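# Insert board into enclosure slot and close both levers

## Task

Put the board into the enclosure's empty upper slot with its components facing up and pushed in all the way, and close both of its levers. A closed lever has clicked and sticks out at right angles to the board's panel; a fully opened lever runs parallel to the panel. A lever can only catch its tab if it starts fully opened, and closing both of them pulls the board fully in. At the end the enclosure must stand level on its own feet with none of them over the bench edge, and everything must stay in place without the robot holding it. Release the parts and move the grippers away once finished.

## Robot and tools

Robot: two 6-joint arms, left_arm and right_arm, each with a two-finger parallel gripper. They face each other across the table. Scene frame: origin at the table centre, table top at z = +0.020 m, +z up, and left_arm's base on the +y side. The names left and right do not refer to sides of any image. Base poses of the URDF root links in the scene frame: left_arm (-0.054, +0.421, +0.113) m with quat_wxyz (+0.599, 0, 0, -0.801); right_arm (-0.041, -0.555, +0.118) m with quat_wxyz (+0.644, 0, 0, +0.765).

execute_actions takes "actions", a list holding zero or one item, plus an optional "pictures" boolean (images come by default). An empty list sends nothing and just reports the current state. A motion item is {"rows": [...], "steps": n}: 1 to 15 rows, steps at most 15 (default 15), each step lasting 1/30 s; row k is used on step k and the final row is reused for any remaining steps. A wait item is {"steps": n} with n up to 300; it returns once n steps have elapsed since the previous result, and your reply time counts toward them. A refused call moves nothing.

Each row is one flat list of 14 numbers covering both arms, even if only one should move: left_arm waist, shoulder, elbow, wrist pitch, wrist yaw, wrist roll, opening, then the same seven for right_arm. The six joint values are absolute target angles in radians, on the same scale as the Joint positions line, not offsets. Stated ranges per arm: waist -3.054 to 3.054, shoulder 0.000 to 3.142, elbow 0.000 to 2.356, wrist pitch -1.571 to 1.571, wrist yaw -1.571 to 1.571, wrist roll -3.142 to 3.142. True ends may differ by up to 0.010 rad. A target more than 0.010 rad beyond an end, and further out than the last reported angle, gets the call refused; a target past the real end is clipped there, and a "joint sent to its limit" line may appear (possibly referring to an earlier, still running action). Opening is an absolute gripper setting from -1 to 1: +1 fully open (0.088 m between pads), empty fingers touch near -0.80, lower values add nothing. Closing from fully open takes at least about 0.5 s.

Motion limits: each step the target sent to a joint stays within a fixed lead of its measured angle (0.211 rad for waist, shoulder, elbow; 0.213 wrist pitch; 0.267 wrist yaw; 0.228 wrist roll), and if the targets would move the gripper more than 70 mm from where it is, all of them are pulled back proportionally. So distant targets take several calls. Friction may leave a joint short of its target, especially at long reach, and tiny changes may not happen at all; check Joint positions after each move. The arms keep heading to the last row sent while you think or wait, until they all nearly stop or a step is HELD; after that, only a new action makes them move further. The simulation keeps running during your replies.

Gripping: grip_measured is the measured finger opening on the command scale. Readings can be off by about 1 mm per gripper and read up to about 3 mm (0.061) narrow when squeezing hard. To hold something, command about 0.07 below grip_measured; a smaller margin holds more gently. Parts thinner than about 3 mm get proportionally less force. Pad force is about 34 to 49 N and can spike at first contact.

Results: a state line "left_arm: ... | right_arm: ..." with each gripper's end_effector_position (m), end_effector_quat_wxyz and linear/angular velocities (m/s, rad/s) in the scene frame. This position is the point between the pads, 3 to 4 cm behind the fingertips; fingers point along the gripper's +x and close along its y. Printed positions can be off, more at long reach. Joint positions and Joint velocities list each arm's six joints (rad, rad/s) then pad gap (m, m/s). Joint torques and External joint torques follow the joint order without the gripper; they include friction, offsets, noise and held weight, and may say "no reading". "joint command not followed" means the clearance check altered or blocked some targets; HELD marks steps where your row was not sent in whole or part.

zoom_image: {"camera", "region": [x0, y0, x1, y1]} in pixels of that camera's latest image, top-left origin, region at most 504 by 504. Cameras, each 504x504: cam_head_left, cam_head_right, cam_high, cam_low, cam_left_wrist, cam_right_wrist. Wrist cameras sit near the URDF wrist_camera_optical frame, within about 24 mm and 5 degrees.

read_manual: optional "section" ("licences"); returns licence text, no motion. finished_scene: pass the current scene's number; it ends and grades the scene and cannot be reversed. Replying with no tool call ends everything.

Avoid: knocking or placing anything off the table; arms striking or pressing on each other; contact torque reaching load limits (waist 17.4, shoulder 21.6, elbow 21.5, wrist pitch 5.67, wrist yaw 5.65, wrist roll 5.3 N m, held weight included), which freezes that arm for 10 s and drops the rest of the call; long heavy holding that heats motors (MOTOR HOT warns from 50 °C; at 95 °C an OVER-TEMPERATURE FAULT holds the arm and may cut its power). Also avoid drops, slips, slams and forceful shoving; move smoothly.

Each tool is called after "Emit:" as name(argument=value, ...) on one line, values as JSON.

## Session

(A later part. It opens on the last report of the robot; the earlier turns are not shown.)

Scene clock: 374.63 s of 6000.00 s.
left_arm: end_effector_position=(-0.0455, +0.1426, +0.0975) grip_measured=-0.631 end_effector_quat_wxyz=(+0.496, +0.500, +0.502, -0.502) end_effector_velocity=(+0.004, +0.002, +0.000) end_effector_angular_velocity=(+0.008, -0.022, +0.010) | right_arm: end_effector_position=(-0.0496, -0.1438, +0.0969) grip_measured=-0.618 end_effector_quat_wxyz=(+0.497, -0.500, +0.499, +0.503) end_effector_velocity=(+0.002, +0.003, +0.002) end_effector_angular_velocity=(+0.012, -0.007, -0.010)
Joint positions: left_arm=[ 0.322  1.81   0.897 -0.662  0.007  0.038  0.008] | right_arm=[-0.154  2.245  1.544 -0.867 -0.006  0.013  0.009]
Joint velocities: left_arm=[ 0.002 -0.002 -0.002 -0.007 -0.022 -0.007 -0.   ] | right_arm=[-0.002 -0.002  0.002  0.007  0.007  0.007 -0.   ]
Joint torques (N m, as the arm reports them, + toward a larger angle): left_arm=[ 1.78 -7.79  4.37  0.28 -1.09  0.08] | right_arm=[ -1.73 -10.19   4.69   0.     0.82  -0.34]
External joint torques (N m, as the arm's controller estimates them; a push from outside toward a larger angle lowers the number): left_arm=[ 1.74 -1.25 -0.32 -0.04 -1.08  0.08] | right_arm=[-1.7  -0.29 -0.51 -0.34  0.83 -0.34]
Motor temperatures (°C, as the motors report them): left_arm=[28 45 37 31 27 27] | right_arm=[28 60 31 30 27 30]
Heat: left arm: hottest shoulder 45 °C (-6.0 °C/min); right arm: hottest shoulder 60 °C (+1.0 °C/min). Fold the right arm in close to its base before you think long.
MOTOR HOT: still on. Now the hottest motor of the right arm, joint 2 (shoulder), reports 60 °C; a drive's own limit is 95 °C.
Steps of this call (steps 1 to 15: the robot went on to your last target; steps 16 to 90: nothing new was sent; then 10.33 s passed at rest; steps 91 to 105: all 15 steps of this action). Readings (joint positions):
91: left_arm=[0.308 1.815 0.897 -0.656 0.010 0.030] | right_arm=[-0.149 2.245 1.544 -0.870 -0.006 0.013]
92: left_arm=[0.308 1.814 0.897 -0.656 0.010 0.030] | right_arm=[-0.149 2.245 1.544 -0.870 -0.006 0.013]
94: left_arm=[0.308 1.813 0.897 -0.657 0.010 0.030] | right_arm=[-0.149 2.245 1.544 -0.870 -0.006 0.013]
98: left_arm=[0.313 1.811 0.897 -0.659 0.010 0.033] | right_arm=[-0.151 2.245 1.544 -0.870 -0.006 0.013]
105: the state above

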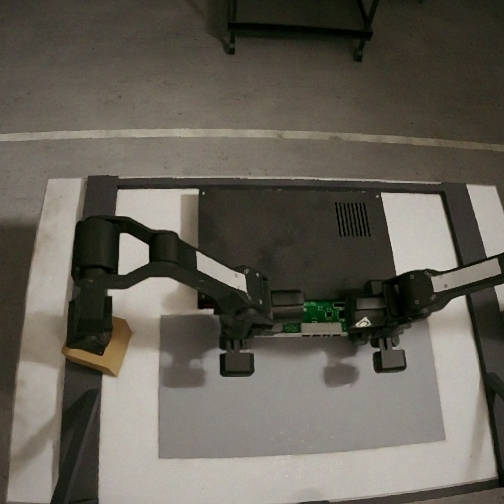

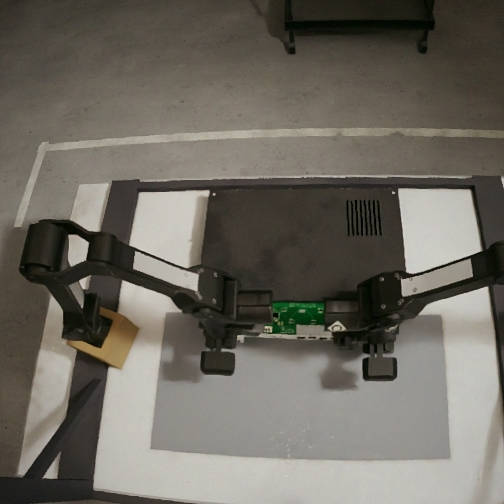

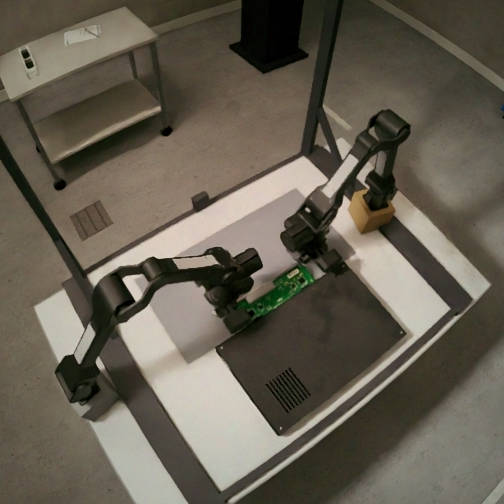

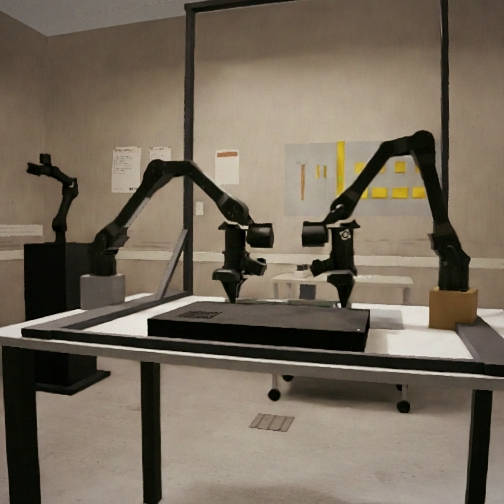

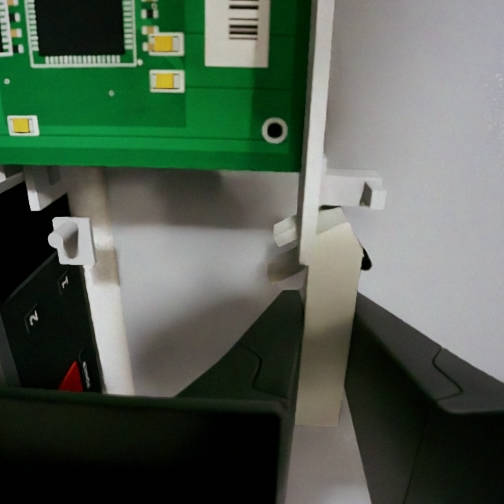

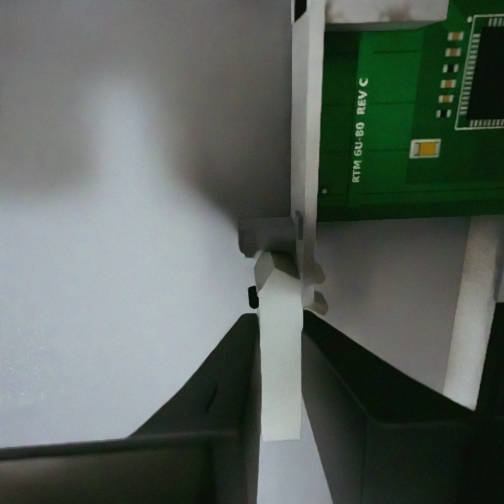

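Emit:
execute_actions(actions=[{"rows":[[0.322,1.8,0.89,-0.659,0,0.035,-0.7,-0.158,2.245,1.552,-0.872,0,0.008,-0.7],[0.318,1.797,0.884,-0.659,0,0.035,-0.7,-0.158,2.25,1.56,-0.874,0,0.008,-0.7],[0.318,1.794,0.88,-0.659,0,0.035,-0.7,-0.158,2.255,1.566,-0.876,0,0.008,-0.7],[0.318,1.793,0.878,-0.659,0,0.035,-0.7,-0.158,2.258,1.572,-0.878,0,0.008,-0.7],[0.318,1.793,0.878,-0.659,0,0.035,-0.7,-0.158,2.258,1.572,-0.878,0,0.008,-0.7],[0.318,1.793,0.878,-0.659,0,0.035,-0.7,-0.161,2.258,1.572,-0.878,0,0.005,-0.7],[0.318,1.793,0.878,-0.659,0,0.035,-0.7,-0.164,2.258,1.572,-0.878,0,0.002,-0.7],[0.321,1.793,0.878,-0.659,0,0.035,-0.7,-0.167,2.258,1.572,-0.878,0,0,-0.7],[0.324,1.793,0.878,-0.659,0,0.038,-0.7,-0.17,2.258,1.572,-0.878,0,-0.003,-0.7],[0.327,1.793,0.878,-0.659,0,0.041,-0.7,-0.173,2.258,1.572,-0.878,0,-0.006,-0.7],[0.33,1.793,0.878,-0.659,0,0.044,-0.7,-0.176,2.258,1.572,-0.878,0,-0.009,-0.7]]}])

Scene clock: 388.97 s of 6000.00 s.
left_arm: end_effector_position=(-0.0451, +0.1433, +0.0984) grip_measured=-0.631 end_effector_quat_wxyz=(+0.498, +0.499, +0.501, -0.502) end_effector_velocity=(+0.003, +0.007, +0.000) end_effector_angular_velocity=(+0.022, -0.007, +0.015) | right_arm: end_effector_position=(-0.0467, -0.1428, +0.0975) grip_measured=-0.618 end_effector_quat_wxyz=(+0.495, -0.500, +0.500, +0.505) end_effector_velocity=(-0.000, -0.000, +0.002) end_effector_angular_velocity=(-0.003, +0.022, -0.000)
Joint positions: left_arm=[ 0.323  1.801  0.89  -0.658  0.006  0.038  0.008] | right_arm=[-0.162  2.25   1.553 -0.875 -0.01   0.002  0.009]
Joint velocities: left_arm=[ 0.007 -0.007 -0.007 -0.022 -0.007 -0.007  0.   ] | right_arm=[-0.007 -0.002  0.002 -0.007 -0.022 -0.007 -0.   ]
Joint torques (N m, as the arm reports them, + toward a larger angle): left_arm=[ 0.66 -8.23  2.75  0.01 -0.26  0.19] | right_arm=[-1.04 -9.06  6.89  0.09  0.4  -0.25]
External joint torques (N m, as the arm's controller estimates them; a push from outside toward a larger angle lowers the number): left_arm=[ 0.67 -1.7  -1.92 -0.31 -0.25  0.19] | right_arm=[-1.19  0.95  1.67 -0.24  0.43 -0.24]
Motor temperatures (°C, as the motors report them): left_arm=[28 46 38 31 28 27] | right_arm=[28 59 31 30 27 30]
Heat: left arm: hottest shoulder 46 °C (-5.1 °C/min); right arm: hottest shoulder 59 °C (-1.0 °C/min). Fold the right arm in close to its base before you think long.
MOTOR HOT: still on. Now the hottest motor of the right arm, joint 2 (shoulder), reports 59 °C; a drive's own limit is 95 °C.
Steps of this call (steps 1 to 15: the robot went on to your last target; steps 16 to 90: nothing new was sent; then 10.83 s passed at rest; steps 91 to 105: all 15 steps of this action). Readings (joint positions):
91: left_arm=[0.321 1.809 0.897 -0.662 0.007 0.038] | right_arm=[-0.153 2.245 1.544 -0.867 -0.006 0.013]
92: left_arm=[0.321 1.808 0.897 -0.662 0.006 0.038] | right_arm=[-0.153 2.245 1.544 -0.867 -0.006 0.013]
94: left_arm=[0.320 1.805 0.894 -0.661 0.005 0.038] | right_arm=[-0.153 2.245 1.547 -0.870 -0.006 0.013]
98: left_arm=[0.320 1.803 0.891 -0.658 0.005 0.038] | right_arm=[-0.154 2.248 1.552 -0.874 -0.006 0.013]
105: the state above

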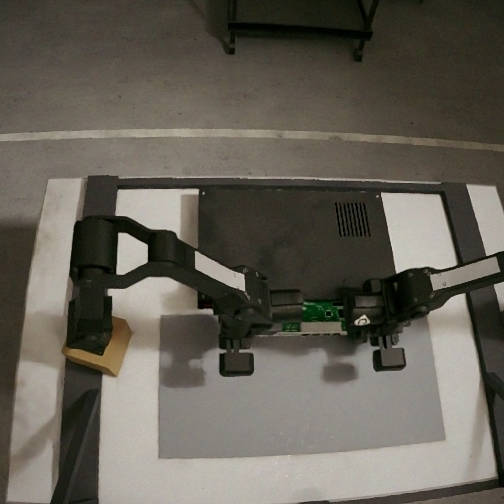

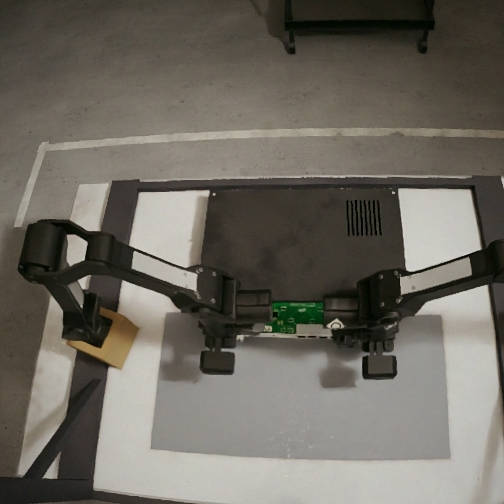

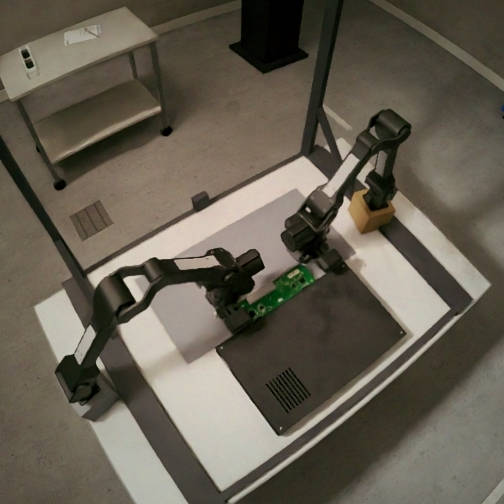

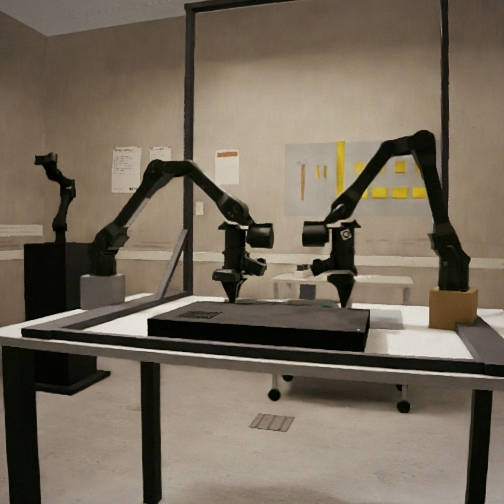

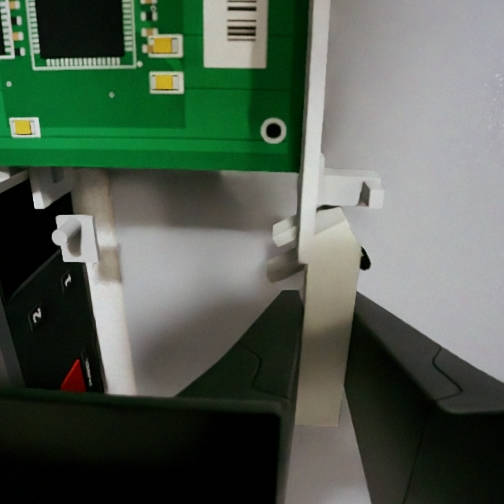

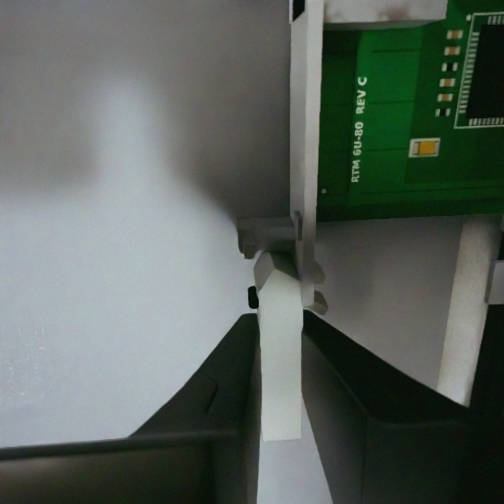

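Progress; keep pushing, with right slightly higher.

Emit:
execute_actions(actions=[{"rows":[[0.333,1.793,0.878,-0.659,0,0.047,-0.7,-0.178,2.258,1.575,-0.88,0,-0.011,-0.7],[0.336,1.793,0.878,-0.659,0,0.05,-0.7,-0.18,2.258,1.578,-0.882,0,-0.013,-0.7],[0.339,1.793,0.878,-0.659,0,0.053,-0.7,-0.182,2.258,1.578,-0.882,0,-0.015,-0.7],[0.342,1.793,0.878,-0.659,0,0.056,-0.7,-0.184,2.258,1.578,-0.882,0,-0.017,-0.7],[0.345,1.793,0.878,-0.659,0,0.059,-0.7,-0.186,2.258,1.578,-0.882,0,-0.019,-0.7],[0.348,1.793,0.878,-0.659,0,0.062,-0.7,-0.188,2.258,1.578,-0.882,0,-0.021,-0.7],[0.351,1.793,0.878,-0.659,0,0.065,-0.7,-0.19,2.258,1.578,-0.882,0,-0.023,-0.7],[0.354,1.793,0.878,-0.659,0,0.068,-0.7,-0.192,2.258,1.578,-0.882,0,-0.025,-0.7],[0.357,1.793,0.878,-0.659,0,0.071,-0.7,-0.194,2.258,1.578,-0.882,0,-0.027,-0.7],[0.36,1.793,0.878,-0.659,0,0.074,-0.7,-0.196,2.258,1.578,-0.882,0,-0.029,-0.7]]}])

Scene clock: 399.90 s of 6000.00 s.
left_arm: end_effector_position=(-0.0382, +0.1437, +0.0986) grip_measured=-0.631 end_effector_quat_wxyz=(+0.497, +0.497, +0.501, -0.504) end_effector_velocity=(-0.000, -0.002, +0.001) end_effector_angular_velocity=(-0.013, +0.007, +0.010) | right_arm: end_effector_position=(-0.0386, -0.1422, +0.0978) grip_measured=-0.618 end_effector_quat_wxyz=(+0.494, -0.499, +0.501, +0.505) end_effector_velocity=(-0.000, -0.006, -0.001) end_effector_angular_velocity=(-0.026, +0.008, +0.020)
Joint positions: left_arm=[ 0.35   1.8    0.889 -0.658  0.011  0.067  0.008] | right_arm=[-0.183  2.252  1.558 -0.879 -0.013 -0.02   0.009]
Joint velocities: left_arm=[ 0.002 -0.007 -0.002  0.007  0.007 -0.007 -0.   ] | right_arm=[-0.002  0.002 -0.002 -0.022 -0.007 -0.022  0.   ]
Joint torques (N m, as the arm reports them, + toward a larger angle): left_arm=[ 0.86 -8.03  2.84  0.02 -0.48  0.24] | right_arm=[-1.05 -9.17  7.01  0.08  0.53 -0.23]
External joint torques (N m, as the arm's controller estimates them; a push from outside toward a larger angle lowers the number): left_arm=[ 0.85 -1.49 -1.92 -0.34 -0.48  0.24] | right_arm=[-0.98  0.57  1.96 -0.22  0.55 -0.23]
Motor temperatures (°C, as the motors report them): left_arm=[28 47 37 31 28 27] | right_arm=[28 58 32 30 27 30]
Heat: left arm: hottest shoulder 47 °C (-3.0 °C/min); right arm: hottest shoulder 58 °C (-3.0 °C/min). Fold the right arm in close to its base before you think long.
MOTOR HOT: still on. Now the hottest motor of the right arm, joint 2 (shoulder), reports 58 °C; a drive's own limit is 95 °C.
Steps of this call (steps 1 to 15: the robot went on to your last target; steps 16 to 90: nothing new was sent; then 7.43 s passed at rest; steps 91 to 105: all 15 steps of this action). Readings (joint positions):
91: left_arm=[0.323 1.801 0.890 -0.658 0.007 0.040] | right_arm=[-0.162 2.250 1.554 -0.875 -0.010 0.001]
92: left_arm=[0.324 1.801 0.890 -0.658 0.008 0.042] | right_arm=[-0.163 2.250 1.555 -0.877 -0.011 0.000]
94: left_arm=[0.327 1.800 0.890 -0.658 0.011 0.046] | right_arm=[-0.164 2.251 1.557 -0.878 -0.013 -0.002]
98: left_arm=[0.337 1.800 0.889 -0.658 0.011 0.056] | right_arm=[-0.172 2.251 1.558 -0.878 -0.013 -0.010]
105: the state above

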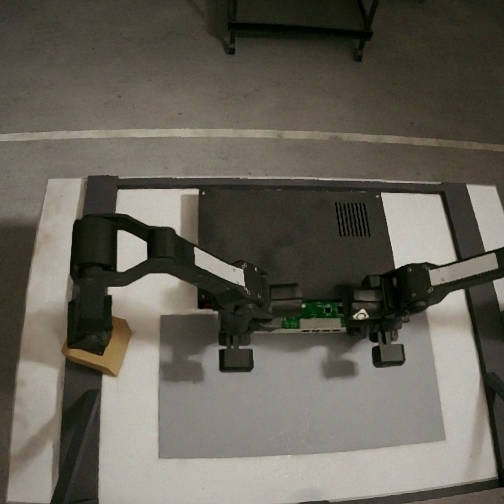

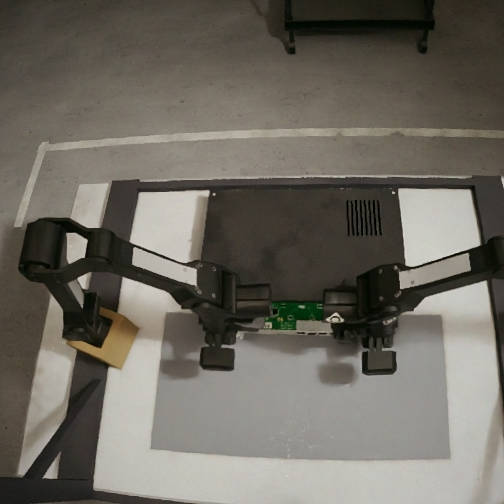

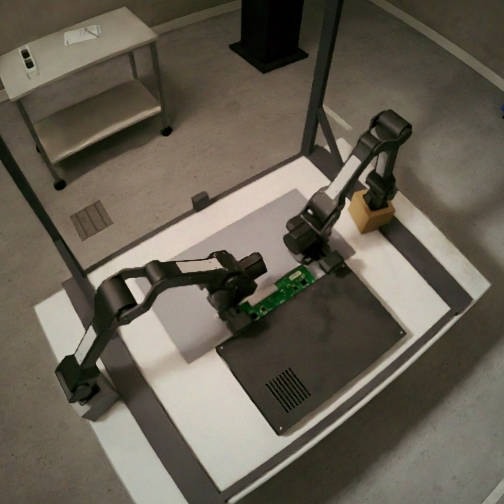

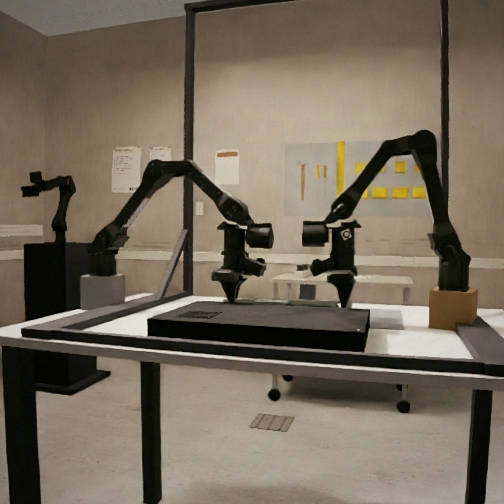

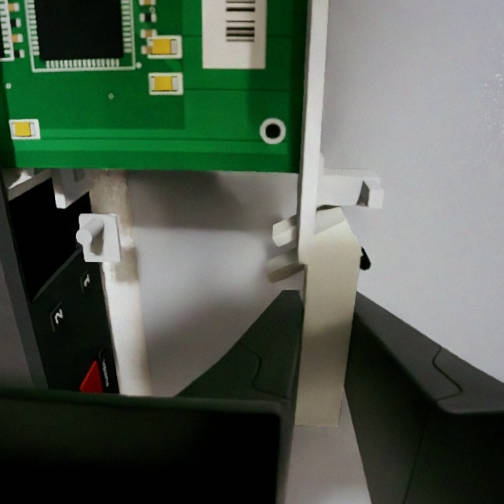

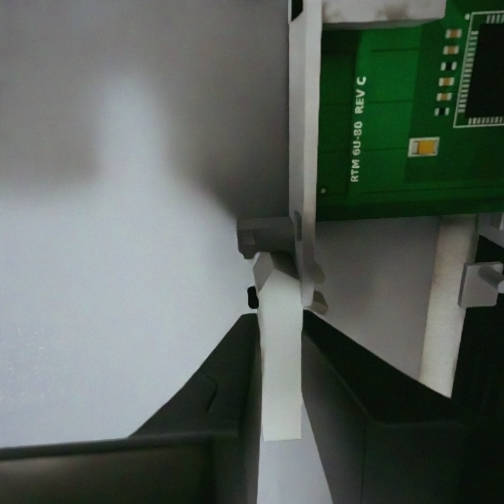

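Emit:
zoom_image(camera="cam_left_wrist", region=[0,130,140,270])

Region (0, 130, 140, 270) of cam_left_wrist's 504x504 image, scaled by 3.600, with more detail than that image has.

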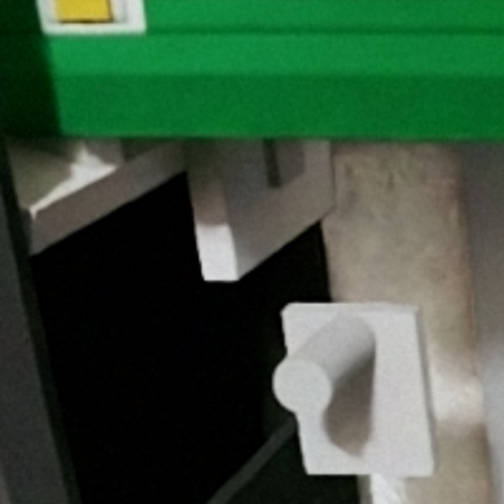

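Emit:
execute_actions(actions=[{"rows":[[0.364,1.795,0.88,-0.659,0,0.078,-0.7,-0.199,2.258,1.578,-0.882,0,-0.032,-0.7],[0.368,1.797,0.883,-0.659,0,0.082,-0.7,-0.202,2.258,1.578,-0.882,0,-0.035,-0.7],[0.372,1.799,0.886,-0.659,0,0.086,-0.7,-0.204,2.258,1.578,-0.882,0,-0.037,-0.7],[0.376,1.801,0.889,-0.66,0,0.09,-0.7,-0.207,2.258,1.578,-0.882,0,-0.04,-0.7],[0.38,1.803,0.892,-0.66,0,0.094,-0.7,-0.21,2.258,1.578,-0.882,0,-0.043,-0.7],[0.384,1.805,0.895,-0.66,0,0.098,-0.7,-0.212,2.258,1.578,-0.882,0,-0.045,-0.7],[0.388,1.807,0.898,-0.661,0,0.102,-0.7,-0.215,2.258,1.578,-0.882,0,-0.048,-0.7],[0.392,1.809,0.9,-0.661,0,0.106,-0.7,-0.218,2.258,1.578,-0.882,0,-0.051,-0.7],[0.396,1.811,0.902,-0.662,0,0.11,-0.7,-0.22,2.258,1.578,-0.882,0,-0.053,-0.7],[0.40,1.813,0.904,-0.662,0,0.114,-0.7,-0.223,2.258,1.578,-0.882,0,-0.056,-0.7]]}])

Scene clock: 420.17 s of 6000.00 s.
left_arm: end_effector_position=(-0.0300, +0.1438, +0.0992) grip_measured=-0.631 end_effector_quat_wxyz=(+0.494, +0.496, +0.501, -0.508) end_effector_velocity=(+0.003, +0.003, -0.001) end_effector_angular_velocity=(+0.013, -0.006, +0.000) | right_arm: end_effector_position=(-0.0328, -0.1418, +0.0981) grip_measured=-0.618 end_effector_quat_wxyz=(+0.491, -0.498, +0.502, +0.509) end_effector_velocity=(+0.002, -0.001, +0.002) end_effector_angular_velocity=(-0.002, +0.007, -0.000)
Joint positions: left_arm=[ 0.384  1.8    0.892 -0.661  0.02   0.107  0.008] | right_arm=[-0.2    2.252  1.56  -0.879 -0.021 -0.041  0.009]
Joint velocities: left_arm=[ 0.007  0.002 -0.002 -0.007 -0.007  0.007 -0.   ] | right_arm=[-0.007 -0.002  0.002 -0.007 -0.007 -0.007 -0.   ]
Joint torques (N m, as the arm reports them, + toward a larger angle): left_arm=[ 1.48 -5.84  5.25  0.01 -0.8   0.21] | right_arm=[-1.79 -9.23  6.85  0.09  0.8  -0.37]
External joint torques (N m, as the arm's controller estimates them; a push from outside toward a larger angle lowers the number): left_arm=[ 1.43  0.67  0.52 -0.33 -0.81  0.21] | right_arm=[-1.78  0.69  1.66 -0.25  0.82 -0.37]
Motor temperatures (°C, as the motors report them): left_arm=[28 48 37 30 28 27] | right_arm=[28 56 33 30 27 30]
Heat: left arm: hottest shoulder 48 °C (+1.0 °C/min); right arm: hottest shoulder 56 °C (-5.1 °C/min). Fold the right arm in close to its base before you think long.
MOTOR HOT: still on. Now the hottest motor of the right arm, joint 2 (shoulder), reports 56 °C; a drive's own limit is 95 °C.
Steps of this call (steps 1 to 15: the robot went on to your last target; steps 16 to 90: nothing new was sent; then 16.77 s passed at rest; steps 91 to 105: all 15 steps of this action). Readings (joint positions):
91: left_arm=[0.351 1.800 0.889 -0.658 0.012 0.069] | right_arm=[-0.183 2.252 1.558 -0.879 -0.013 -0.021]
92: left_arm=[0.352 1.800 0.889 -0.658 0.012 0.071] | right_arm=[-0.183 2.252 1.558 -0.879 -0.013 -0.022]
94: left_arm=[0.358 1.800 0.889 -0.658 0.012 0.077] | right_arm=[-0.186 2.252 1.559 -0.879 -0.013 -0.025]
98: left_arm=[0.373 1.800 0.890 -0.658 0.012 0.091] | right_arm=[-0.197 2.252 1.559 -0.879 -0.014 -0.035]
105: the state above

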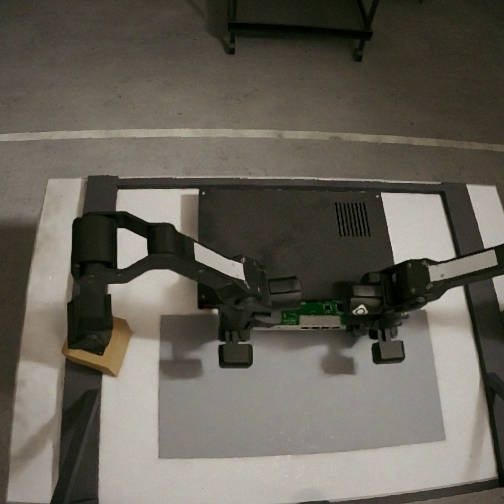

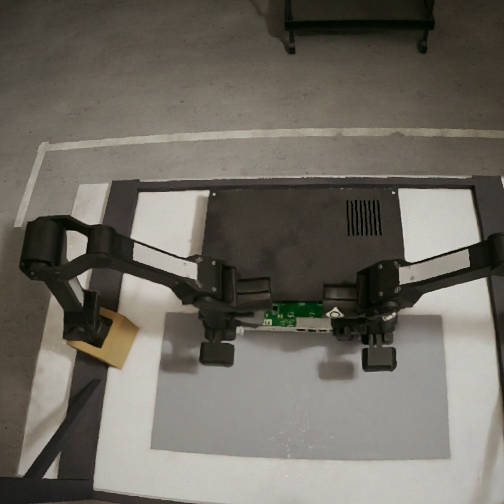

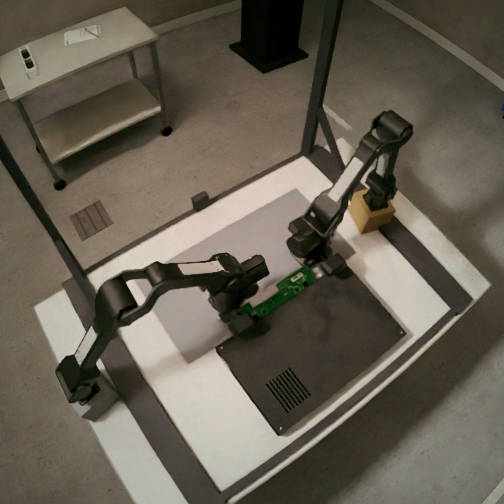

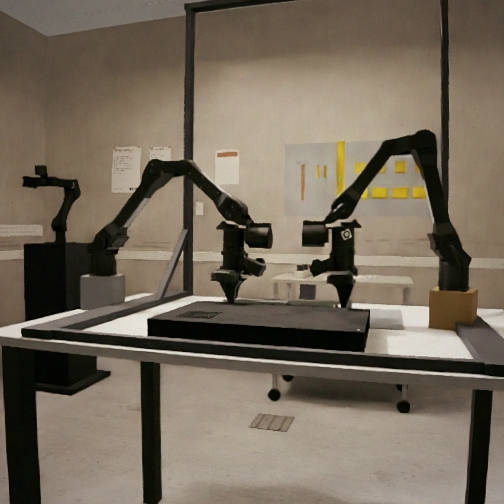

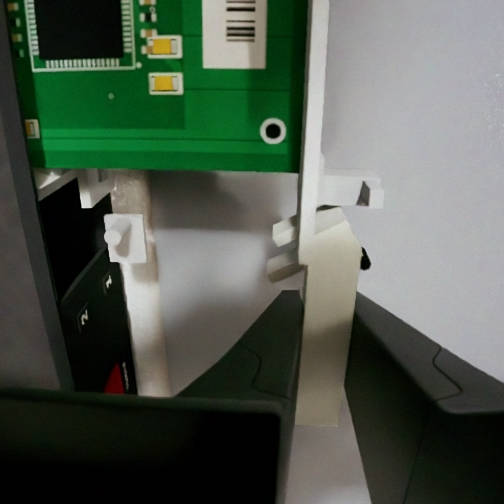

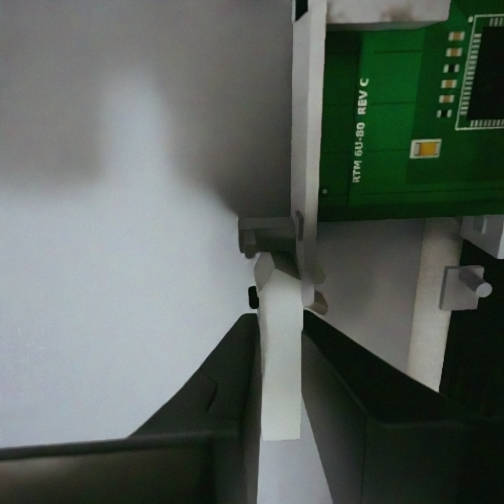

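Emit:
execute_actions(actions=[{"rows":[[0.375,1.80,0.895,-0.66,0,0.095,-0.7,-0.195,2.25,1.565,-0.88,0,-0.03,-0.7],[0.365,1.80,0.895,-0.66,0,0.085,-0.7,-0.188,2.25,1.565,-0.88,0,-0.02,-0.7],[0.355,1.80,0.895,-0.66,0,0.07,-0.7,-0.181,2.25,1.565,-0.88,0,-0.012,-0.7],[0.345,1.80,0.895,-0.66,0,0.06,-0.7,-0.174,2.25,1.565,-0.88,0,-0.004,-0.7],[0.335,1.80,0.895,-0.66,0,0.05,-0.7,-0.167,2.25,1.565,-0.88,0,0.004,-0.7],[0.325,1.80,0.895,-0.66,0,0.04,-0.7,-0.16,2.25,1.565,-0.88,0,0.012,-0.7],[0.315,1.80,0.895,-0.66,0,0.03,-0.7,-0.153,2.25,1.565,-0.88,0,0.02,-0.7],[0.305,1.80,0.895,-0.66,0,0.02,-0.7,-0.146,2.25,1.565,-0.88,0,0.028,-0.7],[0.295,1.80,0.895,-0.66,0,0.01,-0.7,-0.139,2.25,1.565,-0.88,0,0.035,-0.7],[0.285,1.80,0.895,-0.66,0,0,-0.7,-0.132,2.25,1.565,-0.88,0,0.042,-0.7],[0.275,1.80,0.895,-0.66,0,-0.01,-0.7,-0.125,2.25,1.565,-0.88,0,0.049,-0.7],[0.265,1.80,0.895,-0.66,0,-0.02,-0.7,-0.119,2.25,1.565,-0.88,0,0.056,-0.7],[0.255,1.80,0.895,-0.66,0,-0.032,-0.7,-0.113,2.25,1.565,-0.88,0,0.062,-0.7]]}], pictures=false)

Emit:
execute_actions(actions=[{"rows":[[0.255,1.81,0.885,-0.655,0,-0.032,-0.7,-0.113,2.26,1.555,-0.875,0,0.062,-0.7],[0.255,1.815,0.88,-0.652,0,-0.032,-0.7,-0.113,2.265,1.55,-0.872,0,0.062,-0.7],[0.255,1.82,0.877,-0.649,0,-0.032,-0.7,-0.113,2.269,1.546,-0.869,0,0.062,-0.7],[0.255,1.825,0.875,-0.646,0,-0.032,-0.7,-0.113,2.273,1.543,-0.866,0,0.062,-0.7]]}])

Scene clock: 446.93 s of 6000.00 s.
left_arm: end_effector_position=(-0.0597, +0.1432, +0.0991) grip_measured=-0.631 end_effector_quat_wxyz=(+0.498, +0.501, +0.499, -0.501) end_effector_velocity=(-0.059, +0.005, -0.001) end_effector_angular_velocity=(+0.012, +0.007, -0.054) | right_arm: end_effector_position=(-0.0609, -0.1425, +0.0981) grip_measured=-0.618 end_effector_quat_wxyz=(+0.500, -0.501, +0.499, +0.500) end_effector_velocity=(-0.093, -0.005, -0.001) end_effector_angular_velocity=(+0.001, +0.022, +0.137)
Joint positions: left_arm=[ 0.267  1.8    0.893 -0.663  0.    -0.014  0.008] | right_arm=[-0.123  2.252  1.56  -0.88   0.002  0.047  0.009]
Joint velocities: left_arm=[-0.208 -0.002 -0.007 -0.007  0.007 -0.154 -0.   ] | right_arm=[ 0.217 -0.002 -0.007  0.007 -0.022  0.081 -0.   ]
Joint torques (N m, as the arm reports them, + toward a larger angle): left_arm=[ 0.31 -7.32  4.22  0.34 -0.02 -0.22] | right_arm=[-0.56 -9.95  5.61  0.35 -0.04  0.18]
External joint torques (N m, as the arm's controller estimates them; a push from outside toward a larger angle lowers the number): left_arm=[-0.12 -0.8  -0.5   0.01  0.05 -0.2 ] | right_arm=[ 0.15 -0.02  0.44  0.02 -0.08  0.17]
Motor temperatures (°C, as the motors report them): left_arm=[28 45 39 30 28 27] | right_arm=[29 56 34 30 28 30]
Heat: left arm: hottest shoulder 45 °C (-1.0 °C/min); right arm: hottest shoulder 56 °C (-3.0 °C/min). Fold the right arm in close to its base before you think long.
MOTOR HOT: still on. Now the hottest motor of the right arm, joint 2 (shoulder), reports 56 °C; a drive's own limit is 95 °C.
Steps of this call (steps 1 to 15: the robot went on to your last target; steps 16 to 90: nothing new was sent; then 23.27 s passed at rest; steps 91 to 105: all 15 steps of this action). Readings (joint positions):
91: left_arm=[0.384 1.800 0.893 -0.662 0.019 0.108] | right_arm=[-0.199 2.252 1.560 -0.879 -0.021 -0.042]
92: left_arm=[0.381 1.800 0.893 -0.662 0.015 0.106] | right_arm=[-0.197 2.252 1.560 -0.879 -0.017 -0.040]
94: left_arm=[0.371 1.800 0.893 -0.661 0.005 0.088] | right_arm=[-0.192 2.252 1.560 -0.879 -0.006 -0.027]
98: left_arm=[0.340 1.800 0.893 -0.660 -0.003 0.048] | right_arm=[-0.179 2.252 1.560 -0.880 0.002 0.002]
105: the state above

Scene clock: 447.43 s of 6000.00 s.
left_arm: end_effector_position=(-0.0626, +0.1437, +0.0945) grip_measured=-0.631 end_effector_quat_wxyz=(+0.498, +0.501, +0.500, -0.501) end_effector_velocity=(+0.000, -0.001, +0.000) end_effector_angular_velocity=(-0.008, -0.007, -0.010) | right_arm: end_effector_position=(-0.0654, -0.1428, +0.0936) grip_measured=-0.618 end_effector_quat_wxyz=(+0.499, -0.501, +0.499, +0.500) end_effector_velocity=(-0.000, +0.003, -0.001) end_effector_angular_velocity=(+0.017, +0.008, +0.005)
Joint positions: left_arm=[ 0.257  1.813  0.886 -0.646  0.002 -0.026  0.008] | right_arm=[-0.113  2.259  1.553 -0.866  0.001  0.057  0.009]
Joint velocities: left_arm=[-0.002 -0.002 -0.002  0.007 -0.007  0.007 -0.   ] | right_arm=[-0.002 -0.002 -0.007  0.022 -0.007 -0.007 -0.   ]
Joint torques (N m, as the arm reports them, + toward a larger angle): left_arm=[-0.23 -5.91  2.87  0.01 -0.06 -0.22] | right_arm=[-0.09 -8.58  3.98  0.33 -0.05  0.14]
External joint torques (N m, as the arm's controller estimates them; a push from outside toward a larger angle lowers the number): left_arm=[-0.23  0.66 -1.87 -0.35 -0.05 -0.22] | right_arm=[-0.15  1.41 -1.22 -0.01 -0.04  0.14]
Motor temperatures (°C, as the motors report them): left_arm=[28 45 39 30 28 27] | right_arm=[29 56 34 30 28 30]
Heat: left arm: hottest shoulder 45 °C (-1.0 °C/min); right arm: hottest shoulder 56 °C (-3.0 °C/min). Fold the right arm in close to its base before you think long.
MOTOR HOT: still on. Now the hottest motor of the right arm, joint 2 (shoulder), reports 56 °C; a drive's own limit is 95 °C.
Steps of this call (steps 1 to 15: all 15 steps of this action). Readings (joint positions):
1: left_arm=[0.262 1.800 0.893 -0.663 0.001 -0.017] | right_arm=[-0.117 2.252 1.560 -0.880 0.001 0.051]
2: left_arm=[0.259 1.800 0.892 -0.661 0.002 -0.020] | right_arm=[-0.114 2.252 1.560 -0.880 0.001 0.054]
4: left_arm=[0.257 1.804 0.889 -0.656 0.002 -0.023] | right_arm=[-0.112 2.252 1.557 -0.877 0.001 0.056]
8: left_arm=[0.257 1.811 0.886 -0.647 0.002 -0.026] | right_arm=[-0.113 2.258 1.554 -0.868 0.001 0.057]
15: the state above

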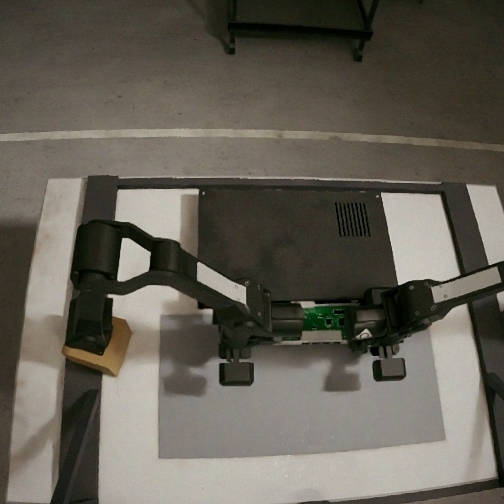

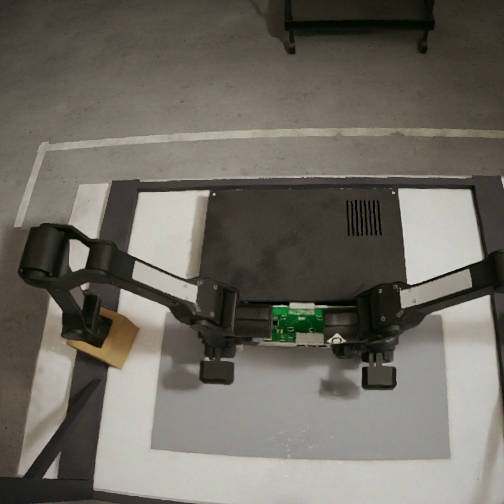

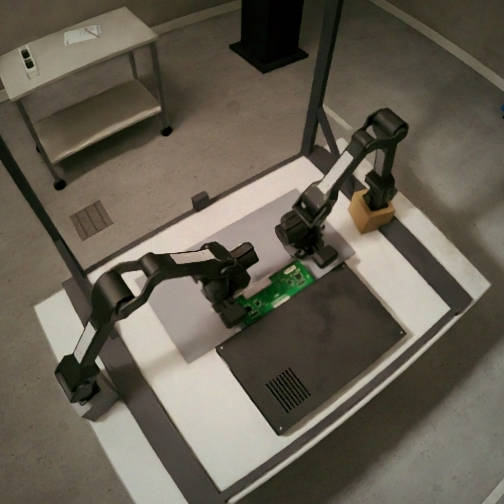

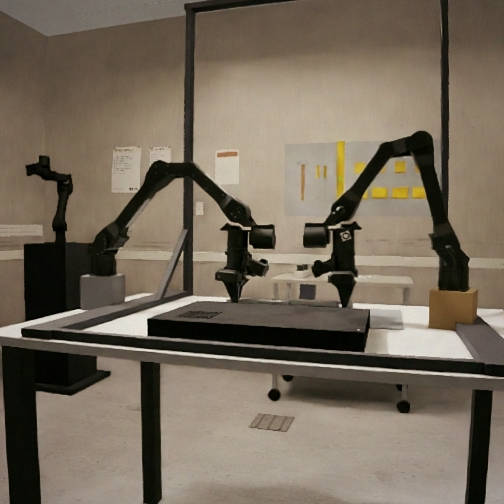

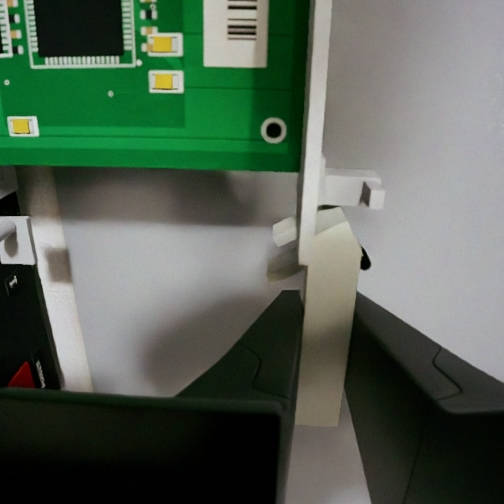

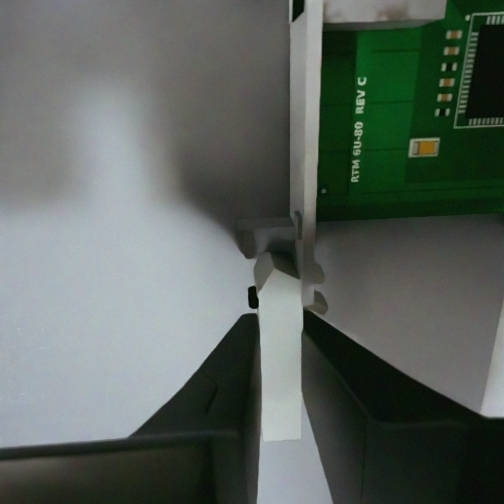

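Emit:
execute_actions(actions=[{"rows":[[0.262,1.825,0.875,-0.646,0,-0.022,-0.7,-0.12,2.273,1.543,-0.866,0,0.045,-0.7],[0.266,1.825,0.875,-0.646,0,-0.018,-0.7,-0.125,2.273,1.543,-0.866,0,0.04,-0.7],[0.27,1.825,0.875,-0.646,0,-0.014,-0.7,-0.129,2.273,1.543,-0.866,0,0.036,-0.7],[0.275,1.825,0.875,-0.646,0,-0.009,-0.7,-0.132,2.273,1.543,-0.866,0,0.032,-0.7],[0.28,1.825,0.875,-0.646,0,-0.004,-0.7,-0.136,2.273,1.543,-0.866,0,0.028,-0.7],[0.285,1.825,0.875,-0.646,0,0.001,-0.7,-0.139,2.273,1.543,-0.866,0,0.025,-0.7],[0.29,1.825,0.875,-0.646,0,0.006,-0.7,-0.142,2.273,1.543,-0.866,0,0.022,-0.7],[0.295,1.825,0.875,-0.646,0,0.011,-0.7,-0.146,2.273,1.543,-0.866,0,0.018,-0.7],[0.30,1.825,0.875,-0.646,0,0.016,-0.7,-0.149,2.273,1.543,-0.866,0,0.015,-0.7],[0.305,1.825,0.875,-0.646,0,0.021,-0.7,-0.153,2.273,1.543,-0.866,0,0.011,-0.7],[0.31,1.825,0.875,-0.646,0,0.026,-0.7,-0.156,2.273,1.543,-0.866,0,0.008,-0.7],[0.316,1.825,0.875,-0.646,0,0.032,-0.7,-0.16,2.273,1.543,-0.866,0,0.004,-0.7],[0.322,1.825,0.875,-0.646,0,0.038,-0.7,-0.164,2.273,1.543,-0.866,0,0,-0.7]]}], pictures=false)

Emit:
execute_actions(actions=[{"steps":8}])

Scene clock: 463.47 s of 6000.00 s.
left_arm: end_effector_position=(-0.0561, +0.1434, +0.0944) grip_measured=-0.631 end_effector_quat_wxyz=(+0.490, +0.495, +0.505, -0.509) end_effector_velocity=(+0.002, +0.002, +0.000) end_effector_angular_velocity=(+0.005, +0.037, -0.039) | right_arm: end_effector_position=(-0.0541, -0.1432, +0.0931) grip_measured=-0.618 end_effector_quat_wxyz=(+0.492, -0.502, +0.500, +0.506) end_effector_velocity=(+0.003, -0.003, -0.001) end_effector_angular_velocity=(-0.013, +0.051, +0.010)
Joint positions: left_arm=[ 0.296  1.813  0.885 -0.645  0.03   0.018  0.008] | right_arm=[-0.144  2.259  1.551 -0.866 -0.011  0.011  0.009]
Joint velocities: left_arm=[ 0.027 -0.002 -0.002 -0.007  0.037  0.066 -0.   ] | right_arm=[-0.027  0.002 -0.002 -0.007 -0.051 -0.037 -0.   ]
Joint torques (N m, as the arm reports them, + toward a larger angle): left_arm=[ 2.18 -5.93  2.97 -0.06 -1.25  0.55] | right_arm=[-1.35 -8.55  4.17  0.31  0.48 -0.19]
External joint torques (N m, as the arm's controller estimates them; a push from outside toward a larger angle lowers the number): left_arm=[ 2.23  0.61 -1.68 -0.39 -1.27  0.53] | right_arm=[-1.5   1.39 -0.96 -0.02  0.48 -0.18]
Motor temperatures (°C, as the motors report them): left_arm=[28 45 38 30 28 27] | right_arm=[28 55 33 30 28 30]
Heat: left arm: hottest shoulder 45 °C (-2.0 °C/min); right arm: hottest shoulder 55 °C (-2.0 °C/min). Fold the right arm in close to its base before you think long.
MOTOR HOT: still on. Now the hottest motor of the right arm, joint 2 (shoulder), reports 55 °C; a drive's own limit is 95 °C.
Steps of this call (steps 1 to 15: the robot went on to your last target; steps 16 to 90: nothing new was sent; then 12.53 s passed at rest; steps 91 to 105: all 15 steps of this action). Readings (joint positions):
91: left_arm=[0.257 1.813 0.886 -0.646 0.002 -0.026] | right_arm=[-0.113 2.259 1.553 -0.866 0.001 0.057]
92: left_arm=[0.258 1.813 0.886 -0.646 0.002 -0.026] | right_arm=[-0.114 2.259 1.553 -0.866 0.001 0.057]
94: left_arm=[0.261 1.813 0.886 -0.646 0.002 -0.024] | right_arm=[-0.118 2.259 1.553 -0.866 0.001 0.051]
98: left_arm=[0.279 1.813 0.885 -0.645 0.005 -0.006] | right_arm=[-0.133 2.259 1.553 -0.866 -0.000 0.034]
105: the state above

Scene clock: 463.73 s of 6000.00 s.
left_arm: end_effector_position=(-0.0560, +0.1434, +0.0944) grip_measured=-0.631 end_effector_quat_wxyz=(+0.489, +0.495, +0.505, -0.511) end_effector_velocity=(+0.000, +0.002, +0.000) end_effector_angular_velocity=(+0.008, -0.007, +0.005) | right_arm: end_effector_position=(-0.0538, -0.1432, +0.0931) grip_measured=-0.618 end_effector_quat_wxyz=(+0.491, -0.503, +0.499, +0.507) end_effector_velocity=(+0.000, -0.005, +0.000) end_effector_angular_velocity=(-0.022, +0.007, +0.020)
Joint positions: left_arm=[ 0.298  1.813  0.885 -0.645  0.032  0.023  0.008] | right_arm=[-0.146  2.259  1.551 -0.867 -0.012  0.008  0.009]
Joint velocities: left_arm=[-0.002 -0.002 -0.002 -0.007 -0.007 -0.007 -0.   ] | right_arm=[-0.002 -0.002 -0.002 -0.022 -0.007 -0.022 -0.   ]
Joint torques (N m, as the arm reports them, + toward a larger angle): left_arm=[ 2.34 -5.92  2.94 -0.06 -1.33  0.61] | right_arm=[-1.48 -8.53  4.26  0.34  0.48 -0.2 ]
External joint torques (N m, as the arm's controller estimates them; a push from outside toward a larger angle lowers the number): left_arm=[ 2.33  0.64 -1.75 -0.41 -1.34  0.6 ] | right_arm=[-1.56  1.34 -0.81  0.04  0.51 -0.2 ]
Motor temperatures (°C, as the motors report them): left_arm=[28 45 38 30 28 27] | right_arm=[28 55 33 30 28 30]
Heat: left arm: hottest shoulder 45 °C (-2.0 °C/min); right arm: hottest shoulder 55 °C (-2.0 °C/min). Fold the right arm in close to its base before you think long.
MOTOR HOT: still on. Now the hottest motor of the right arm, joint 2 (shoulder), reports 55 °C; a drive's own limit is 95 °C.
Steps of this call (steps 1 to 8: the robot went on to your last target). Readings (joint positions):
1: left_arm=[0.297 1.813 0.885 -0.645 0.031 0.020] | right_arm=[-0.145 2.259 1.551 -0.866 -0.011 0.010]
2: left_arm=[0.297 1.813 0.885 -0.645 0.031 0.021] | right_arm=[-0.145 2.259 1.551 -0.867 -0.012 0.009]
4: left_arm=[0.297 1.813 0.885 -0.645 0.032 0.022] | right_arm=[-0.146 2.259 1.551 -0.867 -0.012 0.009]
8: the state above

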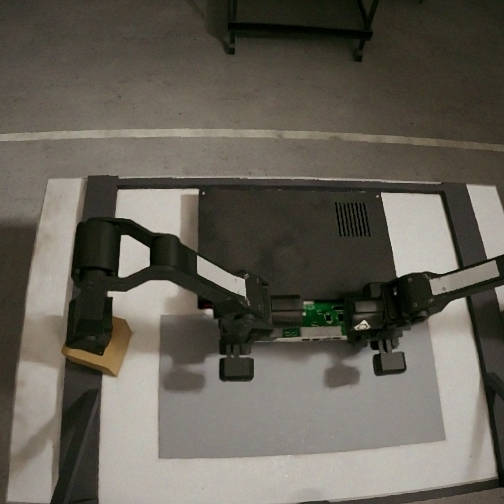

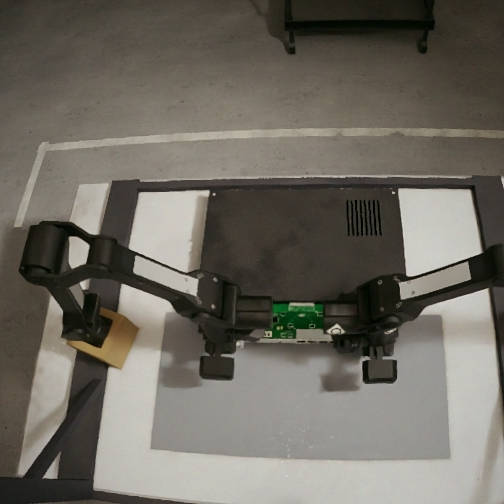

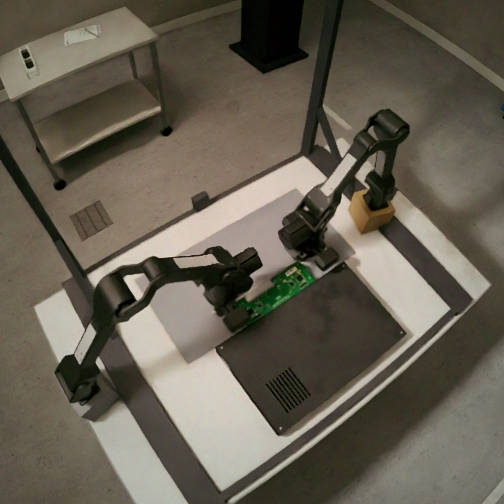

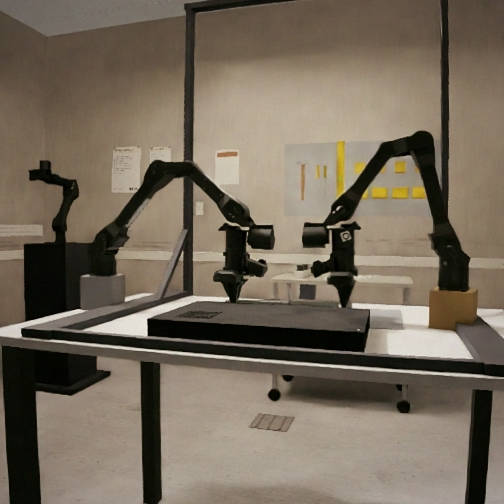

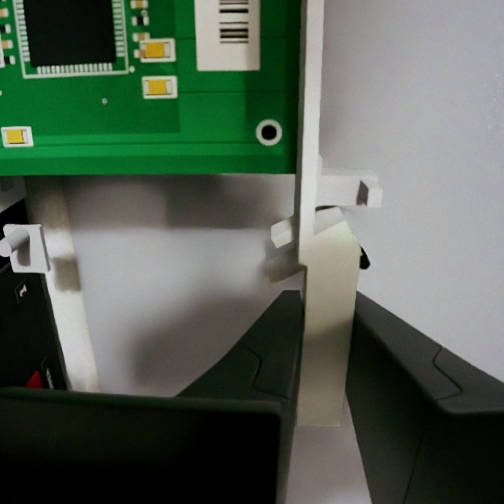

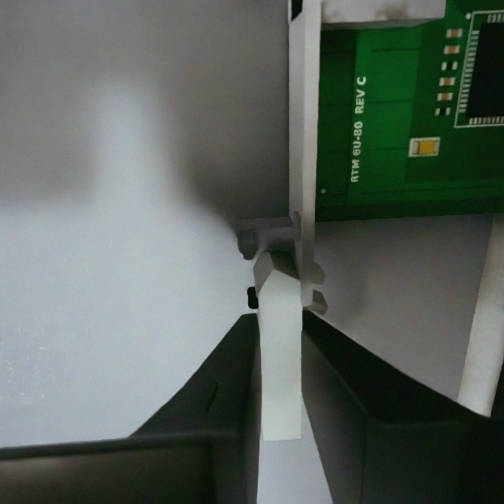

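Emit:
execute_actions(actions=[{"rows":[[0.28,1.825,0.875,-0.646,0,0,-0.7,-0.135,2.273,1.543,-0.866,0,0.025,-0.7],[0.27,1.825,0.875,-0.646,0,-0.015,-0.7,-0.128,2.273,1.543,-0.866,0,0.035,-0.7],[0.262,1.825,0.875,-0.646,0,-0.025,-0.7,-0.122,2.273,1.543,-0.866,0,0.048,-0.7],[0.262,1.825,0.875,-0.646,0,-0.025,-0.7,-0.122,2.273,1.543,-0.866,0,0.048,-0.7],[0.262,1.81,0.885,-0.648,0,-0.025,-0.7,-0.122,2.255,1.555,-0.869,0,0.048,-0.7],[0.262,1.802,0.893,-0.651,0,-0.025,-0.7,-0.122,2.245,1.565,-0.872,0,0.048,-0.7],[0.262,1.797,0.898,-0.654,0,-0.025,-0.7,-0.122,2.238,1.572,-0.878,0,0.048,-0.7]]}], pictures=false)

Scene clock: 475.20 s of 6000.00 s.
left_arm: end_effector_position=(-0.0608, +0.1438, +0.0959) grip_measured=-0.631 end_effector_quat_wxyz=(+0.498, +0.500, +0.501, -0.501) end_effector_velocity=(-0.000, +0.005, +0.000) end_effector_angular_velocity=(+0.022, +0.007, +0.010) | right_arm: end_effector_position=(-0.0609, -0.1425, +0.0955) grip_measured=-0.618 end_effector_quat_wxyz=(+0.497, -0.502, +0.500, +0.502) end_effector_velocity=(-0.000, +0.001, +0.000) end_effector_angular_velocity=(+0.007, +0.008, -0.010)
Joint positions: left_arm=[ 0.265  1.808  0.887 -0.651  0.004 -0.019  0.008] | right_arm=[-0.125  2.257  1.558 -0.874 -0.003  0.041  0.009]
Joint velocities: left_arm=[ 0.002 -0.002 -0.002 -0.022  0.007 -0.007 -0.   ] | right_arm=[-0.002 -0.002 -0.002  0.007 -0.007  0.007 -0.   ]
Joint torques (N m, as the arm reports them, + toward a larger angle): left_arm=[-0.35 -8.52  5.12 -0.18 -0.16 -0.21] | right_arm=[  0.16 -11.59   6.4    0.03   0.12   0.21]
External joint torques (N m, as the arm's controller estimates them; a push from outside toward a larger angle lowers the number): left_arm=[-0.38 -2.03  0.49 -0.49 -0.16 -0.21] | right_arm=[ 0.14 -1.66  1.24 -0.3   0.13  0.21]
Motor temperatures (°C, as the motors report them): left_arm=[28 44 38 30 29 27] | right_arm=[28 54 32 30 28 30]
Heat: left arm: hottest shoulder 44 °C (-4.0 °C/min); right arm: hottest shoulder 54 °C (-3.0 °C/min). Fold the right arm in close to its base before you think long.
MOTOR HOT: still on. Now the hottest motor of the right arm, joint 2 (shoulder), reports 54 °C; a drive's own limit is 95 °C.
Steps of this call (steps 1 to 15: the robot went on to your last target; steps 16 to 90: nothing new was sent; then 7.97 s passed at rest; steps 91 to 105: all 15 steps of this action). Readings (joint positions):
91: left_arm=[0.295 1.813 0.885 -0.645 0.030 0.021] | right_arm=[-0.144 2.259 1.551 -0.867 -0.012 0.008]
92: left_arm=[0.289 1.813 0.885 -0.645 0.021 0.012] | right_arm=[-0.142 2.259 1.551 -0.866 -0.010 0.011]
94: left_arm=[0.278 1.813 0.885 -0.645 0.005 -0.004] | right_arm=[-0.135 2.259 1.551 -0.864 -0.005 0.026]
98: left_arm=[0.268 1.813 0.886 -0.646 0.004 -0.015] | right_arm=[-0.126 2.259 1.553 -0.867 -0.003 0.038]
105: the state above


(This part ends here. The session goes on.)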